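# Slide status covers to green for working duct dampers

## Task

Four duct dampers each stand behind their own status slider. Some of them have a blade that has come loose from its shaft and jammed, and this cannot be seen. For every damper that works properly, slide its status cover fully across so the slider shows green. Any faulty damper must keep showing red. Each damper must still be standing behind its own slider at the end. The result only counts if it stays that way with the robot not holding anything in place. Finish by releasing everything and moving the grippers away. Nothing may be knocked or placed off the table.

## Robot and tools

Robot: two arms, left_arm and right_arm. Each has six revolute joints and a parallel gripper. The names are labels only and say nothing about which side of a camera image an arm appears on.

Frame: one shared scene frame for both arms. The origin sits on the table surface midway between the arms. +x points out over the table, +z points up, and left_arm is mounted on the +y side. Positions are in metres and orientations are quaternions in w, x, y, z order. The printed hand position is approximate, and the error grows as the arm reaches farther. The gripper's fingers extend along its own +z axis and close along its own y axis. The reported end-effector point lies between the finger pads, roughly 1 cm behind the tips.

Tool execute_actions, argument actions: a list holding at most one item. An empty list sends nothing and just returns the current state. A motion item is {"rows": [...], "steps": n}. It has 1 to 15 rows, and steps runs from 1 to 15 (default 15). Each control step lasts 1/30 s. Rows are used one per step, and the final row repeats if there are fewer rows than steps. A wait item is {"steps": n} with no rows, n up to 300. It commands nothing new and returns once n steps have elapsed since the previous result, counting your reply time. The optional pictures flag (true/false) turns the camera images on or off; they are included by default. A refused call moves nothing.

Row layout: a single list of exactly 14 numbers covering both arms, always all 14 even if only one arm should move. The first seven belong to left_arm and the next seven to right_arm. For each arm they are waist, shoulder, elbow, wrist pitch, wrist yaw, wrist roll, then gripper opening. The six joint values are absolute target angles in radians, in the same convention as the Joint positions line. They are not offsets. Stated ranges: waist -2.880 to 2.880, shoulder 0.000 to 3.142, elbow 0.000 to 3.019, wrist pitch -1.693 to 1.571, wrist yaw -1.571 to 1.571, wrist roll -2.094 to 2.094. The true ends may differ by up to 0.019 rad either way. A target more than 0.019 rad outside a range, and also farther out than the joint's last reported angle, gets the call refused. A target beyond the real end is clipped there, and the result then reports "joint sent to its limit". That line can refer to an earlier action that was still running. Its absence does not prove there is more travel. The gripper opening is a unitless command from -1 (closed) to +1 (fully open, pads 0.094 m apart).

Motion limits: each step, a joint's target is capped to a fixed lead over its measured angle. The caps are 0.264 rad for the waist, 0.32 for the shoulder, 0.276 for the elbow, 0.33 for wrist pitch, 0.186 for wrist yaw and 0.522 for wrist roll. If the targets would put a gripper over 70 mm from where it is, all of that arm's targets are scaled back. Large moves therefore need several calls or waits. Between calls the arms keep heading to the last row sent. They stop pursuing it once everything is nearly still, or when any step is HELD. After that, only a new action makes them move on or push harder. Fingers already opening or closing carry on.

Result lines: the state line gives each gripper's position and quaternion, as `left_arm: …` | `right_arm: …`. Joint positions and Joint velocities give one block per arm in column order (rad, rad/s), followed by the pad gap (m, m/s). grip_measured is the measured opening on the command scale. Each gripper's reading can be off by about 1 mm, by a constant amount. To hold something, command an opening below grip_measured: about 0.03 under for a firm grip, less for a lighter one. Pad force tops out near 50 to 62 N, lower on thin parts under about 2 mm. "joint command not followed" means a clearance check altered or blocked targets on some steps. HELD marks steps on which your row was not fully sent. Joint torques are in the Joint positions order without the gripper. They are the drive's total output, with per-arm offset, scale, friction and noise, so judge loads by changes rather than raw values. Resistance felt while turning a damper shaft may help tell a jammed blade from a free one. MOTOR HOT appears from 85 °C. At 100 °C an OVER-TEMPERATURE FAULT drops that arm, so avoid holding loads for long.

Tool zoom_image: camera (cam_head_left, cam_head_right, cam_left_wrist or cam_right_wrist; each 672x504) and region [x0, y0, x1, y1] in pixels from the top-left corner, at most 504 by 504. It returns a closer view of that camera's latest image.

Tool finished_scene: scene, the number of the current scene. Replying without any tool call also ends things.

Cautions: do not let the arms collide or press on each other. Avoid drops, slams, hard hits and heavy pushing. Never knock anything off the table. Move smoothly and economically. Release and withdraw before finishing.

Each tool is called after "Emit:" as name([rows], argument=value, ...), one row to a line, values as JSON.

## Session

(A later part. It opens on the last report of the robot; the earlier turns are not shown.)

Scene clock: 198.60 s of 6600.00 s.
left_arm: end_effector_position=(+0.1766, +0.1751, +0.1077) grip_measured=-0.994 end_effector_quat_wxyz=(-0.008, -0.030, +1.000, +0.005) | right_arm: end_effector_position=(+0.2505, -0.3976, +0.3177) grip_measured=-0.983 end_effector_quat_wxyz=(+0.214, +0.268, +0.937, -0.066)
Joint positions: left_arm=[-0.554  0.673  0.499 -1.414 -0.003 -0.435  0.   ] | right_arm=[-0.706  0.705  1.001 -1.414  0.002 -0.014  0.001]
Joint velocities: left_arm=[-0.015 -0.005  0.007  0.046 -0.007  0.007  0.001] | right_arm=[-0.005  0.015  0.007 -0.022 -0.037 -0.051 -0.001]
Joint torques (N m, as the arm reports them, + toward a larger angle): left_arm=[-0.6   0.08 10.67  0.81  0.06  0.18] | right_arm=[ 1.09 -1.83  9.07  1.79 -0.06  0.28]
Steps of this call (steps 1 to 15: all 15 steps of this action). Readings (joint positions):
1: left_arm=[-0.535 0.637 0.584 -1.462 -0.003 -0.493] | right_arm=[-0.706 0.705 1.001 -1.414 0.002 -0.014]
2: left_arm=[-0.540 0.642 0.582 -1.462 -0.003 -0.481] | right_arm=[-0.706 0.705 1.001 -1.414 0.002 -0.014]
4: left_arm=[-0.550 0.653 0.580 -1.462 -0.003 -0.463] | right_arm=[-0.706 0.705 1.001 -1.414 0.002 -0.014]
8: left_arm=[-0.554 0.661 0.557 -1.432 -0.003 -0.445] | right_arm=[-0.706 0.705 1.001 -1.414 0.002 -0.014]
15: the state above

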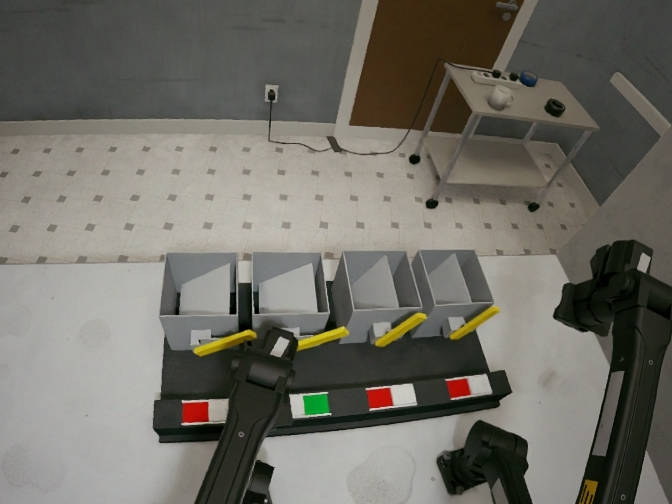

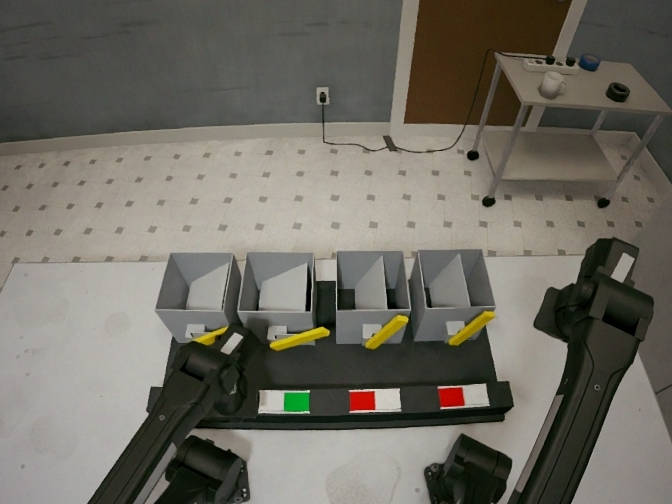

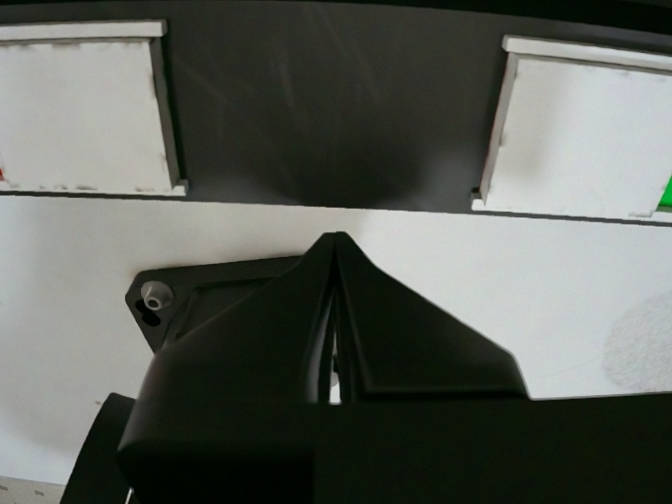

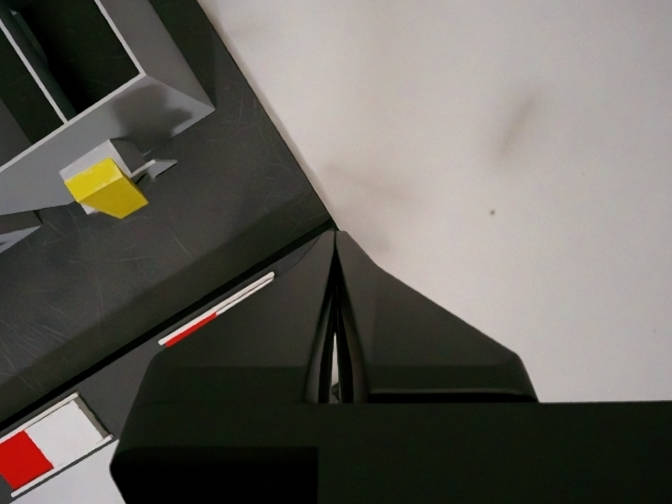

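Emit:
execute_actions([
  {"rows":[[-0.33,0.712,0.545,-1.39,0,-0.19,-1,-0.7,0.7,1.0,-1.4,0,0,-1],[-0.33,0.712,0.545,-1.39,0,-0.19,-1,-0.7,0.7,1.0,-1.4,0,0,-1],[-0.33,0.712,0.545,-1.39,0,-0.19,-1,-0.7,0.7,1.0,-1.4,0,0,-1],[-0.33,0.712,0.545,-1.39,0,-0.19,-1,-0.7,0.7,1.0,-1.4,0,0,-1],[-0.33,0.712,0.545,-1.39,0,-0.19,-1,-0.7,0.7,1.0,-1.4,0,0,-1],[-0.33,0.712,0.545,-1.39,0,-0.19,-1,-0.7,0.7,1.0,-1.4,0,0,-1],[-0.33,0.712,0.545,-1.39,0,-0.19,-1,-0.7,0.7,1.0,-1.4,0,0,-1],[-0.33,0.712,0.545,-1.39,0,-0.19,-1,-0.7,0.7,1.0,-1.4,0,0,-1],[-0.33,0.722,0.5,-1.35,0,-0.19,-1,-0.7,0.7,1.0,-1.4,0,0,-1]],"steps":15},
])

Scene clock: 212.33 s of 6600.00 s.
left_arm: end_effector_position=(+0.1969, +0.2041, +0.1027) grip_measured=-0.994 end_effector_quat_wxyz=(-0.003, -0.033, +0.999, +0.001) | right_arm: end_effector_position=(+0.2505, -0.3976, +0.3177) grip_measured=-0.983 end_effector_quat_wxyz=(+0.214, +0.268, +0.937, -0.066)
Joint positions: left_arm=[-0.323  0.716  0.5   -1.362 -0.    -0.21   0.   ] | right_arm=[-0.706  0.705  1.001 -1.414  0.002 -0.014  0.001]
Joint velocities: left_arm=[-0.005 -0.005  0.007  0.012 -0.066  0.037 -0.001] | right_arm=[ 0.005 -0.005  0.002 -0.007  0.022  0.022 -0.001]
Joint torques (N m, as the arm reports them, + toward a larger angle): left_arm=[ 0.47  0.6   9.76  0.88 -0.03  0.14] | right_arm=[ 1.11 -1.82  9.05  1.79 -0.06  0.29]
Steps of this call (steps 1 to 15: the robot went on to your last target; steps 16 to 90: nothing new was sent; then 10.23 s passed at rest; steps 91 to 105: all 15 steps of this action). Readings (joint positions):
91: left_arm=[-0.531 0.676 0.499 -1.410 0.004 -0.392] | right_arm=[-0.706 0.705 1.001 -1.414 0.002 -0.014]
92: left_arm=[-0.472 0.682 0.500 -1.407 0.004 -0.353] | right_arm=[-0.706 0.705 1.001 -1.414 0.002 -0.014]
94: left_arm=[-0.358 0.699 0.502 -1.401 0.001 -0.299] | right_arm=[-0.706 0.705 1.001 -1.414 0.002 -0.014]
98: left_arm=[-0.316 0.712 0.502 -1.399 -0.000 -0.242] | right_arm=[-0.706 0.705 1.001 -1.414 0.002 -0.014]
105: the state above

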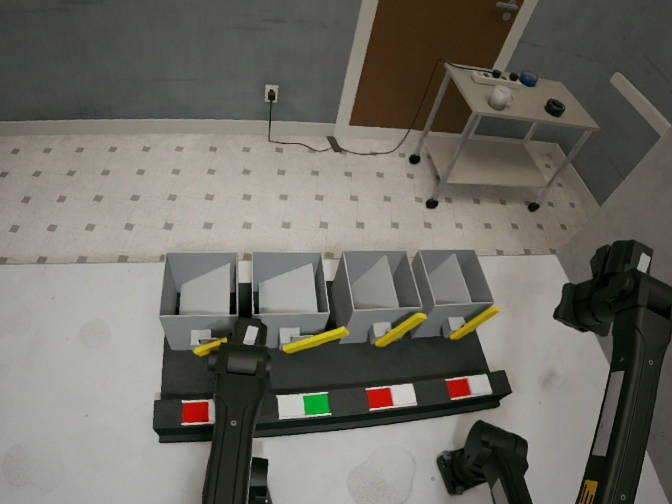

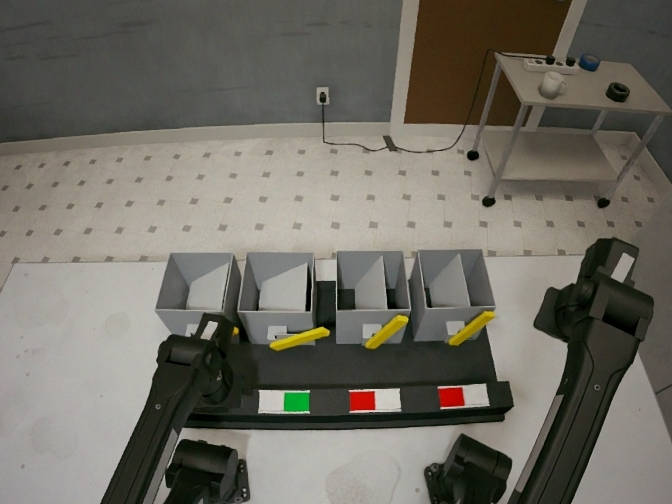

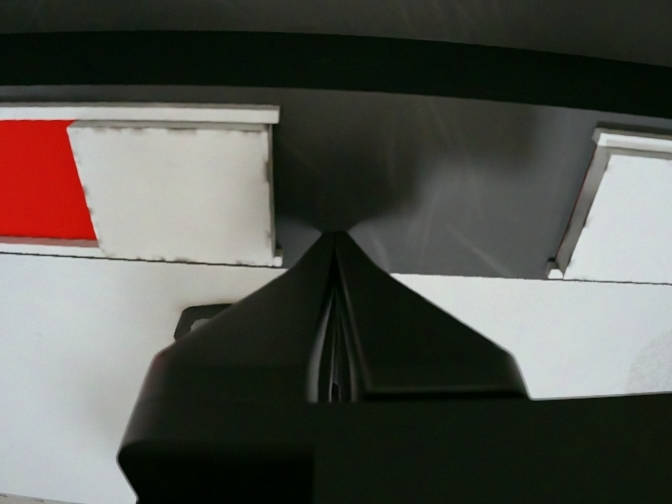

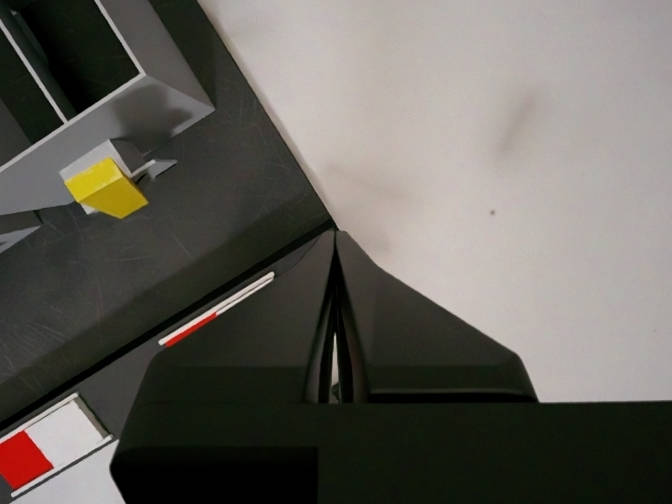

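Emit:
execute_actions([
  {"rows":[[-0.33,0.735,0.47,-1.31,0,-0.19,-1,-0.7,0.7,1.0,-1.4,0,0,-1],[-0.33,0.735,0.47,-1.31,0,-0.19,-1,-0.7,0.7,1.0,-1.4,0,0,-1],[-0.33,0.735,0.47,-1.31,0,-0.19,-1,-0.7,0.7,1.0,-1.4,0,0,-1],[-0.33,0.735,0.47,-1.31,0,-0.19,-1,-0.7,0.7,1.0,-1.4,0,0,-1],[-0.33,0.735,0.47,-1.31,0,-0.19,-1,-0.7,0.7,1.0,-1.4,0,0,-1],[-0.33,0.735,0.47,-1.31,0,-0.19,-1,-0.7,0.7,1.0,-1.4,0,0,-1],[-0.25,0.73,0.47,-1.315,0,-0.11,-1,-0.7,0.7,1.0,-1.4,0,0,-1],[-0.25,0.73,0.47,-1.315,0,-0.11,-1,-0.7,0.7,1.0,-1.4,0,0,-1],[-0.25,0.73,0.47,-1.315,0,-0.11,-1,-0.7,0.7,1.0,-1.4,0,0,-1],[-0.17,0.73,0.47,-1.315,0,-0.03,-1,-0.7,0.7,1.0,-1.4,0,0,-1],[-0.17,0.73,0.47,-1.315,0,-0.03,-1,-0.7,0.7,1.0,-1.4,0,0,-1],[-0.17,0.73,0.47,-1.315,0,-0.03,-1,-0.7,0.7,1.0,-1.4,0,0,-1],[-0.08,0.73,0.47,-1.315,0,0.06,-1,-0.7,0.7,1.0,-1.4,0,0,-1]],"steps":15},
])

Scene clock: 224.40 s of 6600.00 s.
left_arm: end_effector_position=(+0.1997, +0.2343, +0.0920) grip_measured=-0.994 end_effector_quat_wxyz=(-0.000, -0.050, +0.999, -0.006) | right_arm: end_effector_position=(+0.2505, -0.3976, +0.3177) grip_measured=-0.983 end_effector_quat_wxyz=(+0.214, +0.268, +0.937, -0.066)
Joint positions: left_arm=[-0.111  0.727  0.475 -1.32   0.012 -0.031  0.   ] | right_arm=[-0.706  0.705  1.001 -1.414  0.002 -0.014  0.001]
Joint velocities: left_arm=[ 0.698 -0.044 -0.002 -0.002 -0.007  0.593 -0.   ] | right_arm=[ 0.005 -0.015 -0.007 -0.007 -0.066 -0.022  0.   ]
Joint torques (N m, as the arm reports them, + toward a larger angle): left_arm=[ 0.22  0.02  9.18  0.74 -0.57  0.17] | right_arm=[ 1.08 -1.83  9.06  1.79 -0.06  0.28]
Steps of this call (steps 1 to 15: the robot went on to your last target; steps 16 to 90: nothing new was sent; then 8.57 s passed at rest; steps 91 to 105: all 15 steps of this action). Readings (joint positions):
91: left_arm=[-0.323 0.717 0.497 -1.353 -0.000 -0.202] | right_arm=[-0.706 0.705 1.001 -1.414 0.002 -0.014]
92: left_arm=[-0.323 0.719 0.490 -1.340 -0.000 -0.202] | right_arm=[-0.706 0.705 1.001 -1.414 0.002 -0.014]
94: left_arm=[-0.323 0.725 0.477 -1.326 -0.000 -0.202] | right_arm=[-0.706 0.705 1.001 -1.414 0.002 -0.014]
98: left_arm=[-0.299 0.727 0.475 -1.320 0.004 -0.174] | right_arm=[-0.706 0.705 1.001 -1.414 0.002 -0.014]
105: the state above

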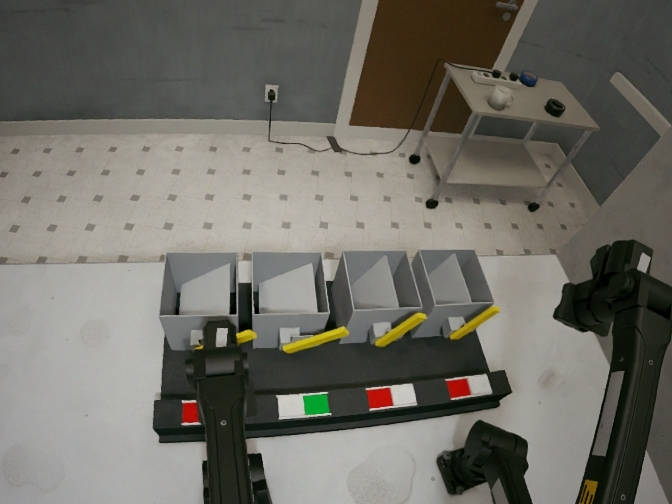

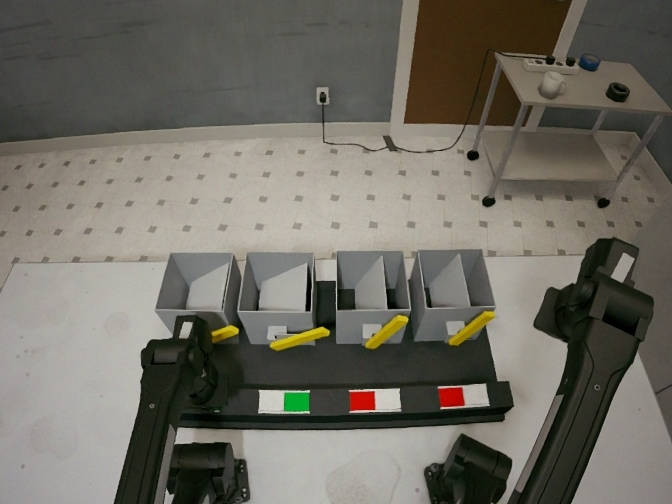

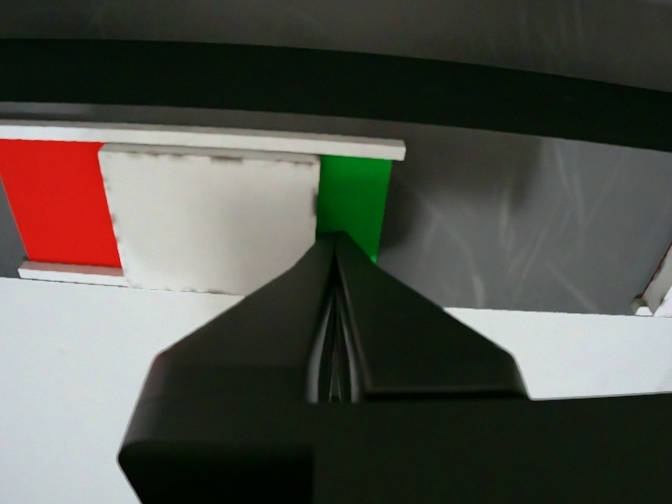

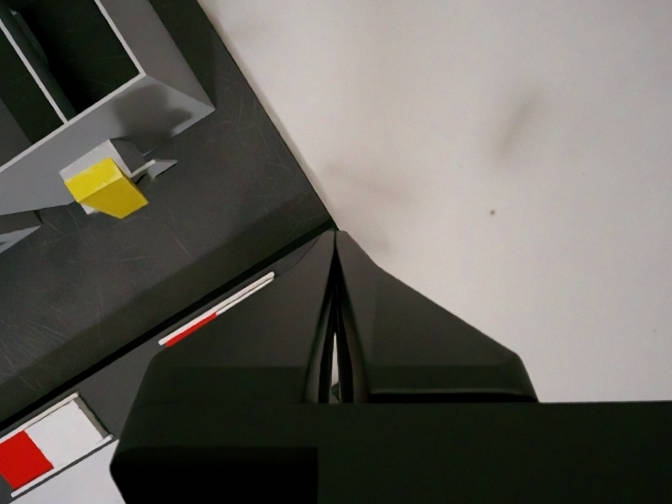

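Emit:
execute_actions([
  {"rows":[[-0.04,0.73,0.47,-1.315,0,0.1,-1,-0.7,0.7,1.0,-1.4,0,0,-1],[-0.04,0.73,0.47,-1.315,0,0.1,-1,-0.7,0.7,1.0,-1.4,0,0,-1],[-0.04,0.73,0.47,-1.315,0,0.1,-1,-0.7,0.7,1.0,-1.4,0,0,-1],[0.03,0.735,0.475,-1.315,0,0.17,-1,-0.7,0.7,1.0,-1.4,0,0,-1],[0.03,0.735,0.475,-1.315,0,0.17,-1,-0.7,0.7,1.0,-1.4,0,0,-1],[0.03,0.735,0.475,-1.315,0,0.17,-1,-0.7,0.7,1.0,-1.4,0,0,-1],[0.09,0.74,0.48,-1.31,0,0.23,-1,-0.7,0.7,1.0,-1.4,0,0,-1],[0.09,0.74,0.48,-1.31,0,0.23,-1,-0.7,0.7,1.0,-1.4,0,0,-1],[0.09,0.74,0.48,-1.31,0,0.23,-1,-0.7,0.7,1.0,-1.4,0,0,-1],[0.14,0.745,0.48,-1.31,0,0.28,-1,-0.7,0.7,1.0,-1.4,0,0,-1]],"steps":15},
])

Scene clock: 232.90 s of 6600.00 s.
left_arm: end_effector_position=(+0.1971, +0.2693, +0.0918) grip_measured=-0.994 end_effector_quat_wxyz=(+0.007, -0.033, +0.999, -0.011) | right_arm: end_effector_position=(+0.2505, -0.3976, +0.3177) grip_measured=-0.983 end_effector_quat_wxyz=(+0.214, +0.268, +0.937, -0.066)
Joint positions: left_arm=[ 0.128  0.73   0.476 -1.307  0.024  0.242  0.   ] | right_arm=[-0.706  0.705  1.001 -1.414  0.002 -0.014  0.001]
Joint velocities: left_arm=[-0.015 -0.024 -0.007 -0.012 -0.007  0.227 -0.   ] | right_arm=[ 0.005 -0.015 -0.012 -0.007 -0.051  0.051 -0.002]
Joint torques (N m, as the arm reports them, + toward a larger angle): left_arm=[ 2.21  0.32 10.2   0.51 -1.05  0.15] | right_arm=[ 1.1  -1.8   9.05  1.79 -0.06  0.29]
Steps of this call (steps 1 to 30: the robot went on to your last target; steps 31 to 90: nothing new was sent; then 5.00 s passed at rest; steps 91 to 105: all 15 steps of this action). Readings (joint positions):
91: left_arm=[-0.077 0.727 0.475 -1.320 0.010 0.056] | right_arm=[-0.706 0.705 1.001 -1.414 0.002 -0.014]
92: left_arm=[-0.070 0.727 0.475 -1.320 0.011 0.063] | right_arm=[-0.706 0.705 1.001 -1.414 0.002 -0.014]
94: left_arm=[-0.048 0.727 0.475 -1.320 0.013 0.085] | right_arm=[-0.706 0.705 1.001 -1.414 0.002 -0.014]
98: left_arm=[0.045 0.727 0.475 -1.317 0.014 0.150] | right_arm=[-0.706 0.705 1.001 -1.414 0.002 -0.014]
105: the state above

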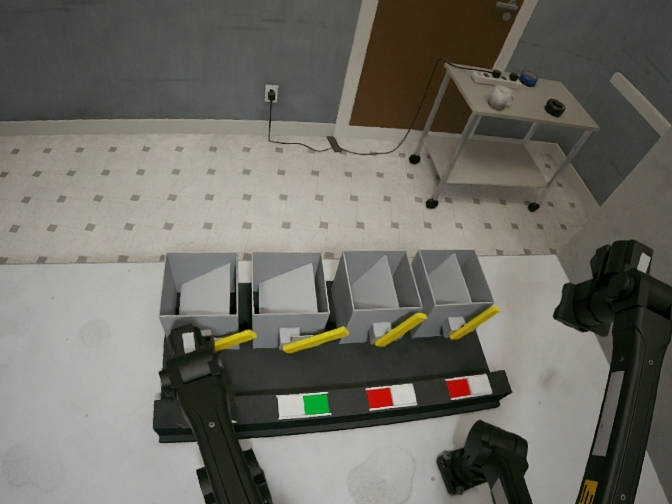

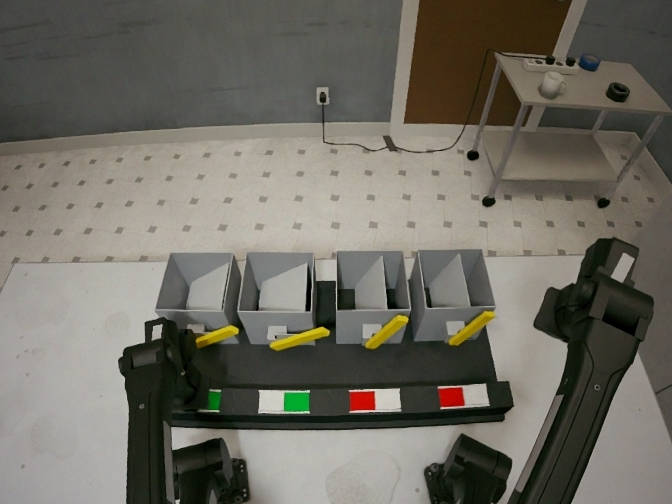

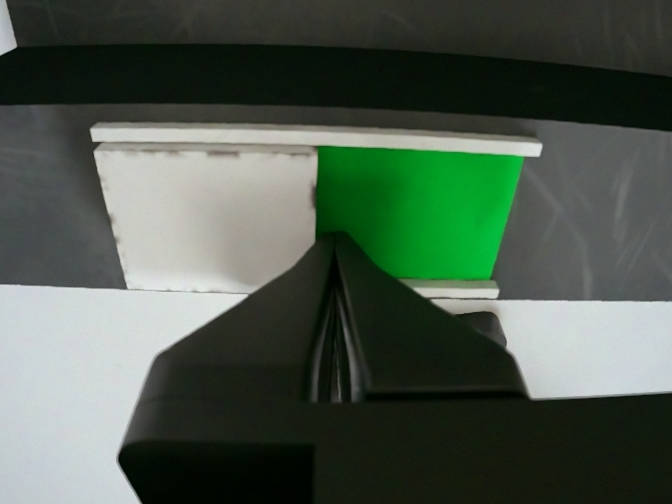

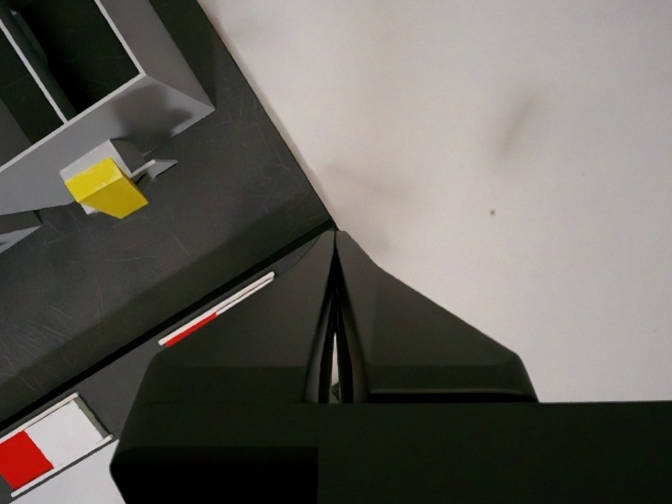

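Fully green. Retreat.

Emit:
execute_actions([
  {"rows":[[0.08,0.73,0.48,-1.33,0,0.22,-1,-0.7,0.7,1.0,-1.4,0,0,-1],[0.08,0.73,0.48,-1.33,0,0.22,-1,-0.7,0.7,1.0,-1.4,0,0,-1],[0.08,0.73,0.48,-1.33,0,0.22,-1,-0.7,0.7,1.0,-1.4,0,0,-1],[0.08,0.66,0.58,-1.47,0,0.22,-1,-0.7,0.7,1.0,-1.4,0,0,-1],[0.08,0.66,0.58,-1.47,0,0.22,-1,-0.7,0.7,1.0,-1.4,0,0,-1],[0.08,0.66,0.58,-1.47,0,0.22,-1,-0.7,0.7,1.0,-1.4,0,0,-1],[0.2,0.55,0.7,-1.55,0,0.2,-1,-0.7,0.7,1.0,-1.4,0,0,-1],[0.2,0.55,0.7,-1.55,0,0.2,-1,-0.7,0.7,1.0,-1.4,0,0,-1],[0.2,0.55,0.7,-1.55,0,0.2,-1,-0.7,0.7,1.0,-1.4,0,0,-1],[0.8,0.55,0.85,-1.5,0,0.2,-1,-0.7,0.7,1.0,-1.4,0,0,-1]],"steps":15},
], pictures=false)

Emit:
execute_actions([
  {"steps":20},
])

Scene clock: 242.73 s of 6600.00 s.
left_arm: end_effector_position=(+0.1813, +0.3474, +0.2504) grip_measured=-0.994 end_effector_quat_wxyz=(+0.145, -0.252, +0.954, +0.074) | right_arm: end_effector_position=(+0.2505, -0.3976, +0.3177) grip_measured=-0.983 end_effector_quat_wxyz=(+0.214, +0.268, +0.937, -0.066)
Joint positions: left_arm=[ 0.558  0.546  0.806 -1.504  0.003  0.221  0.   ] | right_arm=[-0.706  0.705  1.001 -1.414  0.002 -0.014  0.001]
Joint velocities: left_arm=[ 2.847  0.005  0.764  0.09  -0.037 -0.095 -0.001] | right_arm=[-0.005 -0.005 -0.002  0.002 -0.081  0.007 -0.   ]
Joint torques (N m, as the arm reports them, + toward a larger angle): left_arm=[ 0.29  1.95  9.86  1.02 -0.12 -0.03] | right_arm=[ 1.08 -1.83  9.06  1.8  -0.06  0.28]
Steps of this call (steps 1 to 30: the robot went on to your last target; steps 31 to 90: nothing new was sent; then 6.33 s passed at rest; steps 91 to 105: all 15 steps of this action). Readings (joint positions):
91: left_arm=[0.124 0.730 0.476 -1.307 0.020 0.263] | right_arm=[-0.706 0.705 1.001 -1.414 0.002 -0.014]
92: left_arm=[0.111 0.729 0.476 -1.307 0.010 0.257] | right_arm=[-0.706 0.705 1.001 -1.414 0.002 -0.014]
94: left_arm=[0.091 0.724 0.485 -1.325 0.001 0.248] | right_arm=[-0.706 0.705 1.001 -1.414 0.002 -0.014]
98: left_arm=[0.116 0.645 0.562 -1.473 0.002 0.235] | right_arm=[-0.706 0.705 1.001 -1.414 0.002 -0.014]
105: the state above

Scene clock: 243.40 s of 6600.00 s.
left_arm: end_effector_position=(+0.1498, +0.3820, +0.2660) grip_measured=-0.994 end_effector_quat_wxyz=(+0.149, -0.371, +0.911, +0.103) | right_arm: end_effector_position=(+0.2505, -0.3976, +0.3177) grip_measured=-0.983 end_effector_quat_wxyz=(+0.214, +0.268, +0.937, -0.066)
Joint positions: left_arm=[ 0.806  0.547  0.84  -1.499 -0.002  0.212  0.   ] | right_arm=[-0.706  0.705  1.001 -1.414  0.002 -0.014  0.001]
Joint velocities: left_arm=[ 0.005 -0.005 -0.012 -0.002  0.037  0.051 -0.   ] | right_arm=[-0.024 -0.005  0.012 -0.012  0.007 -0.007  0.001]
Joint torques (N m, as the arm reports them, + toward a larger angle): left_arm=[ 1.41  1.8  11.1   1.02  0.07 -0.11] | right_arm=[ 1.09 -1.82  9.06  1.8  -0.06  0.28]
Steps of this call (steps 1 to 20: the robot went on to your last target). Readings (joint positions):
1: left_arm=[0.655 0.546 0.827 -1.501 0.002 0.219] | right_arm=[-0.706 0.705 1.001 -1.414 0.002 -0.014]
2: left_arm=[0.739 0.546 0.838 -1.499 -0.000 0.217] | right_arm=[-0.706 0.705 1.001 -1.414 0.002 -0.014]
4: left_arm=[0.824 0.546 0.840 -1.499 -0.003 0.213] | right_arm=[-0.706 0.705 1.001 -1.414 0.002 -0.014]
8: left_arm=[0.814 0.547 0.840 -1.499 -0.003 0.212] | right_arm=[-0.706 0.705 1.001 -1.414 0.002 -0.014]
20: the state above

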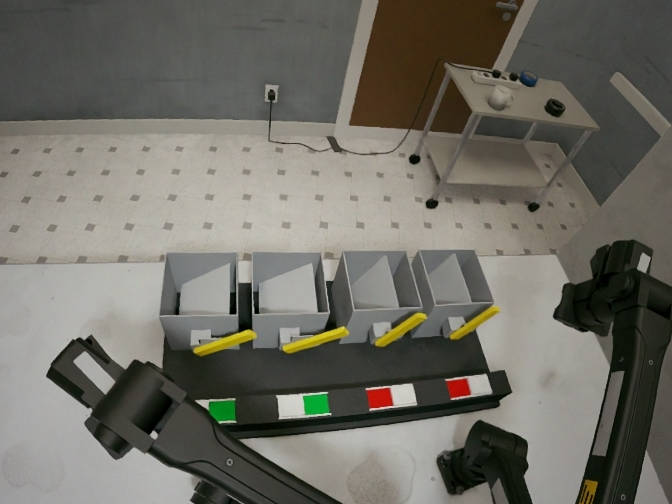

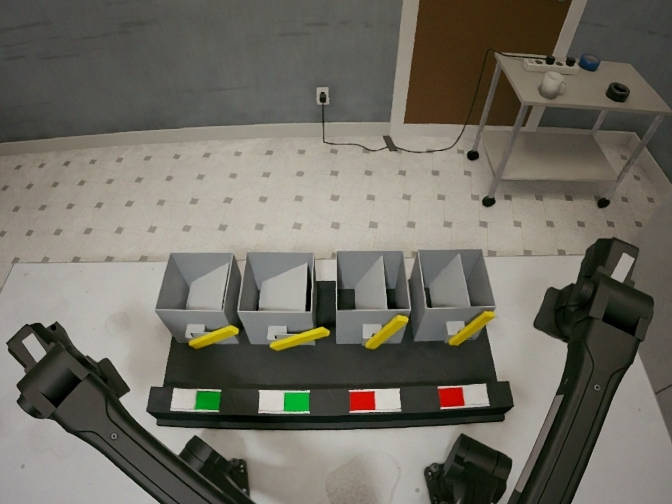

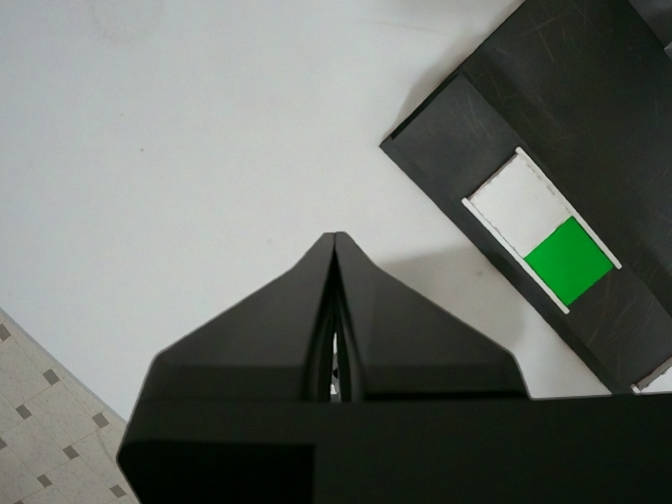

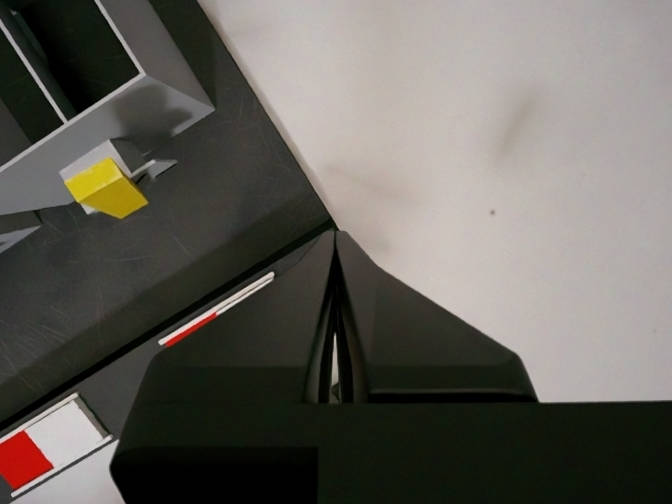

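Emit:
finished_scene(scene=2)

The scene is finished: the task was done.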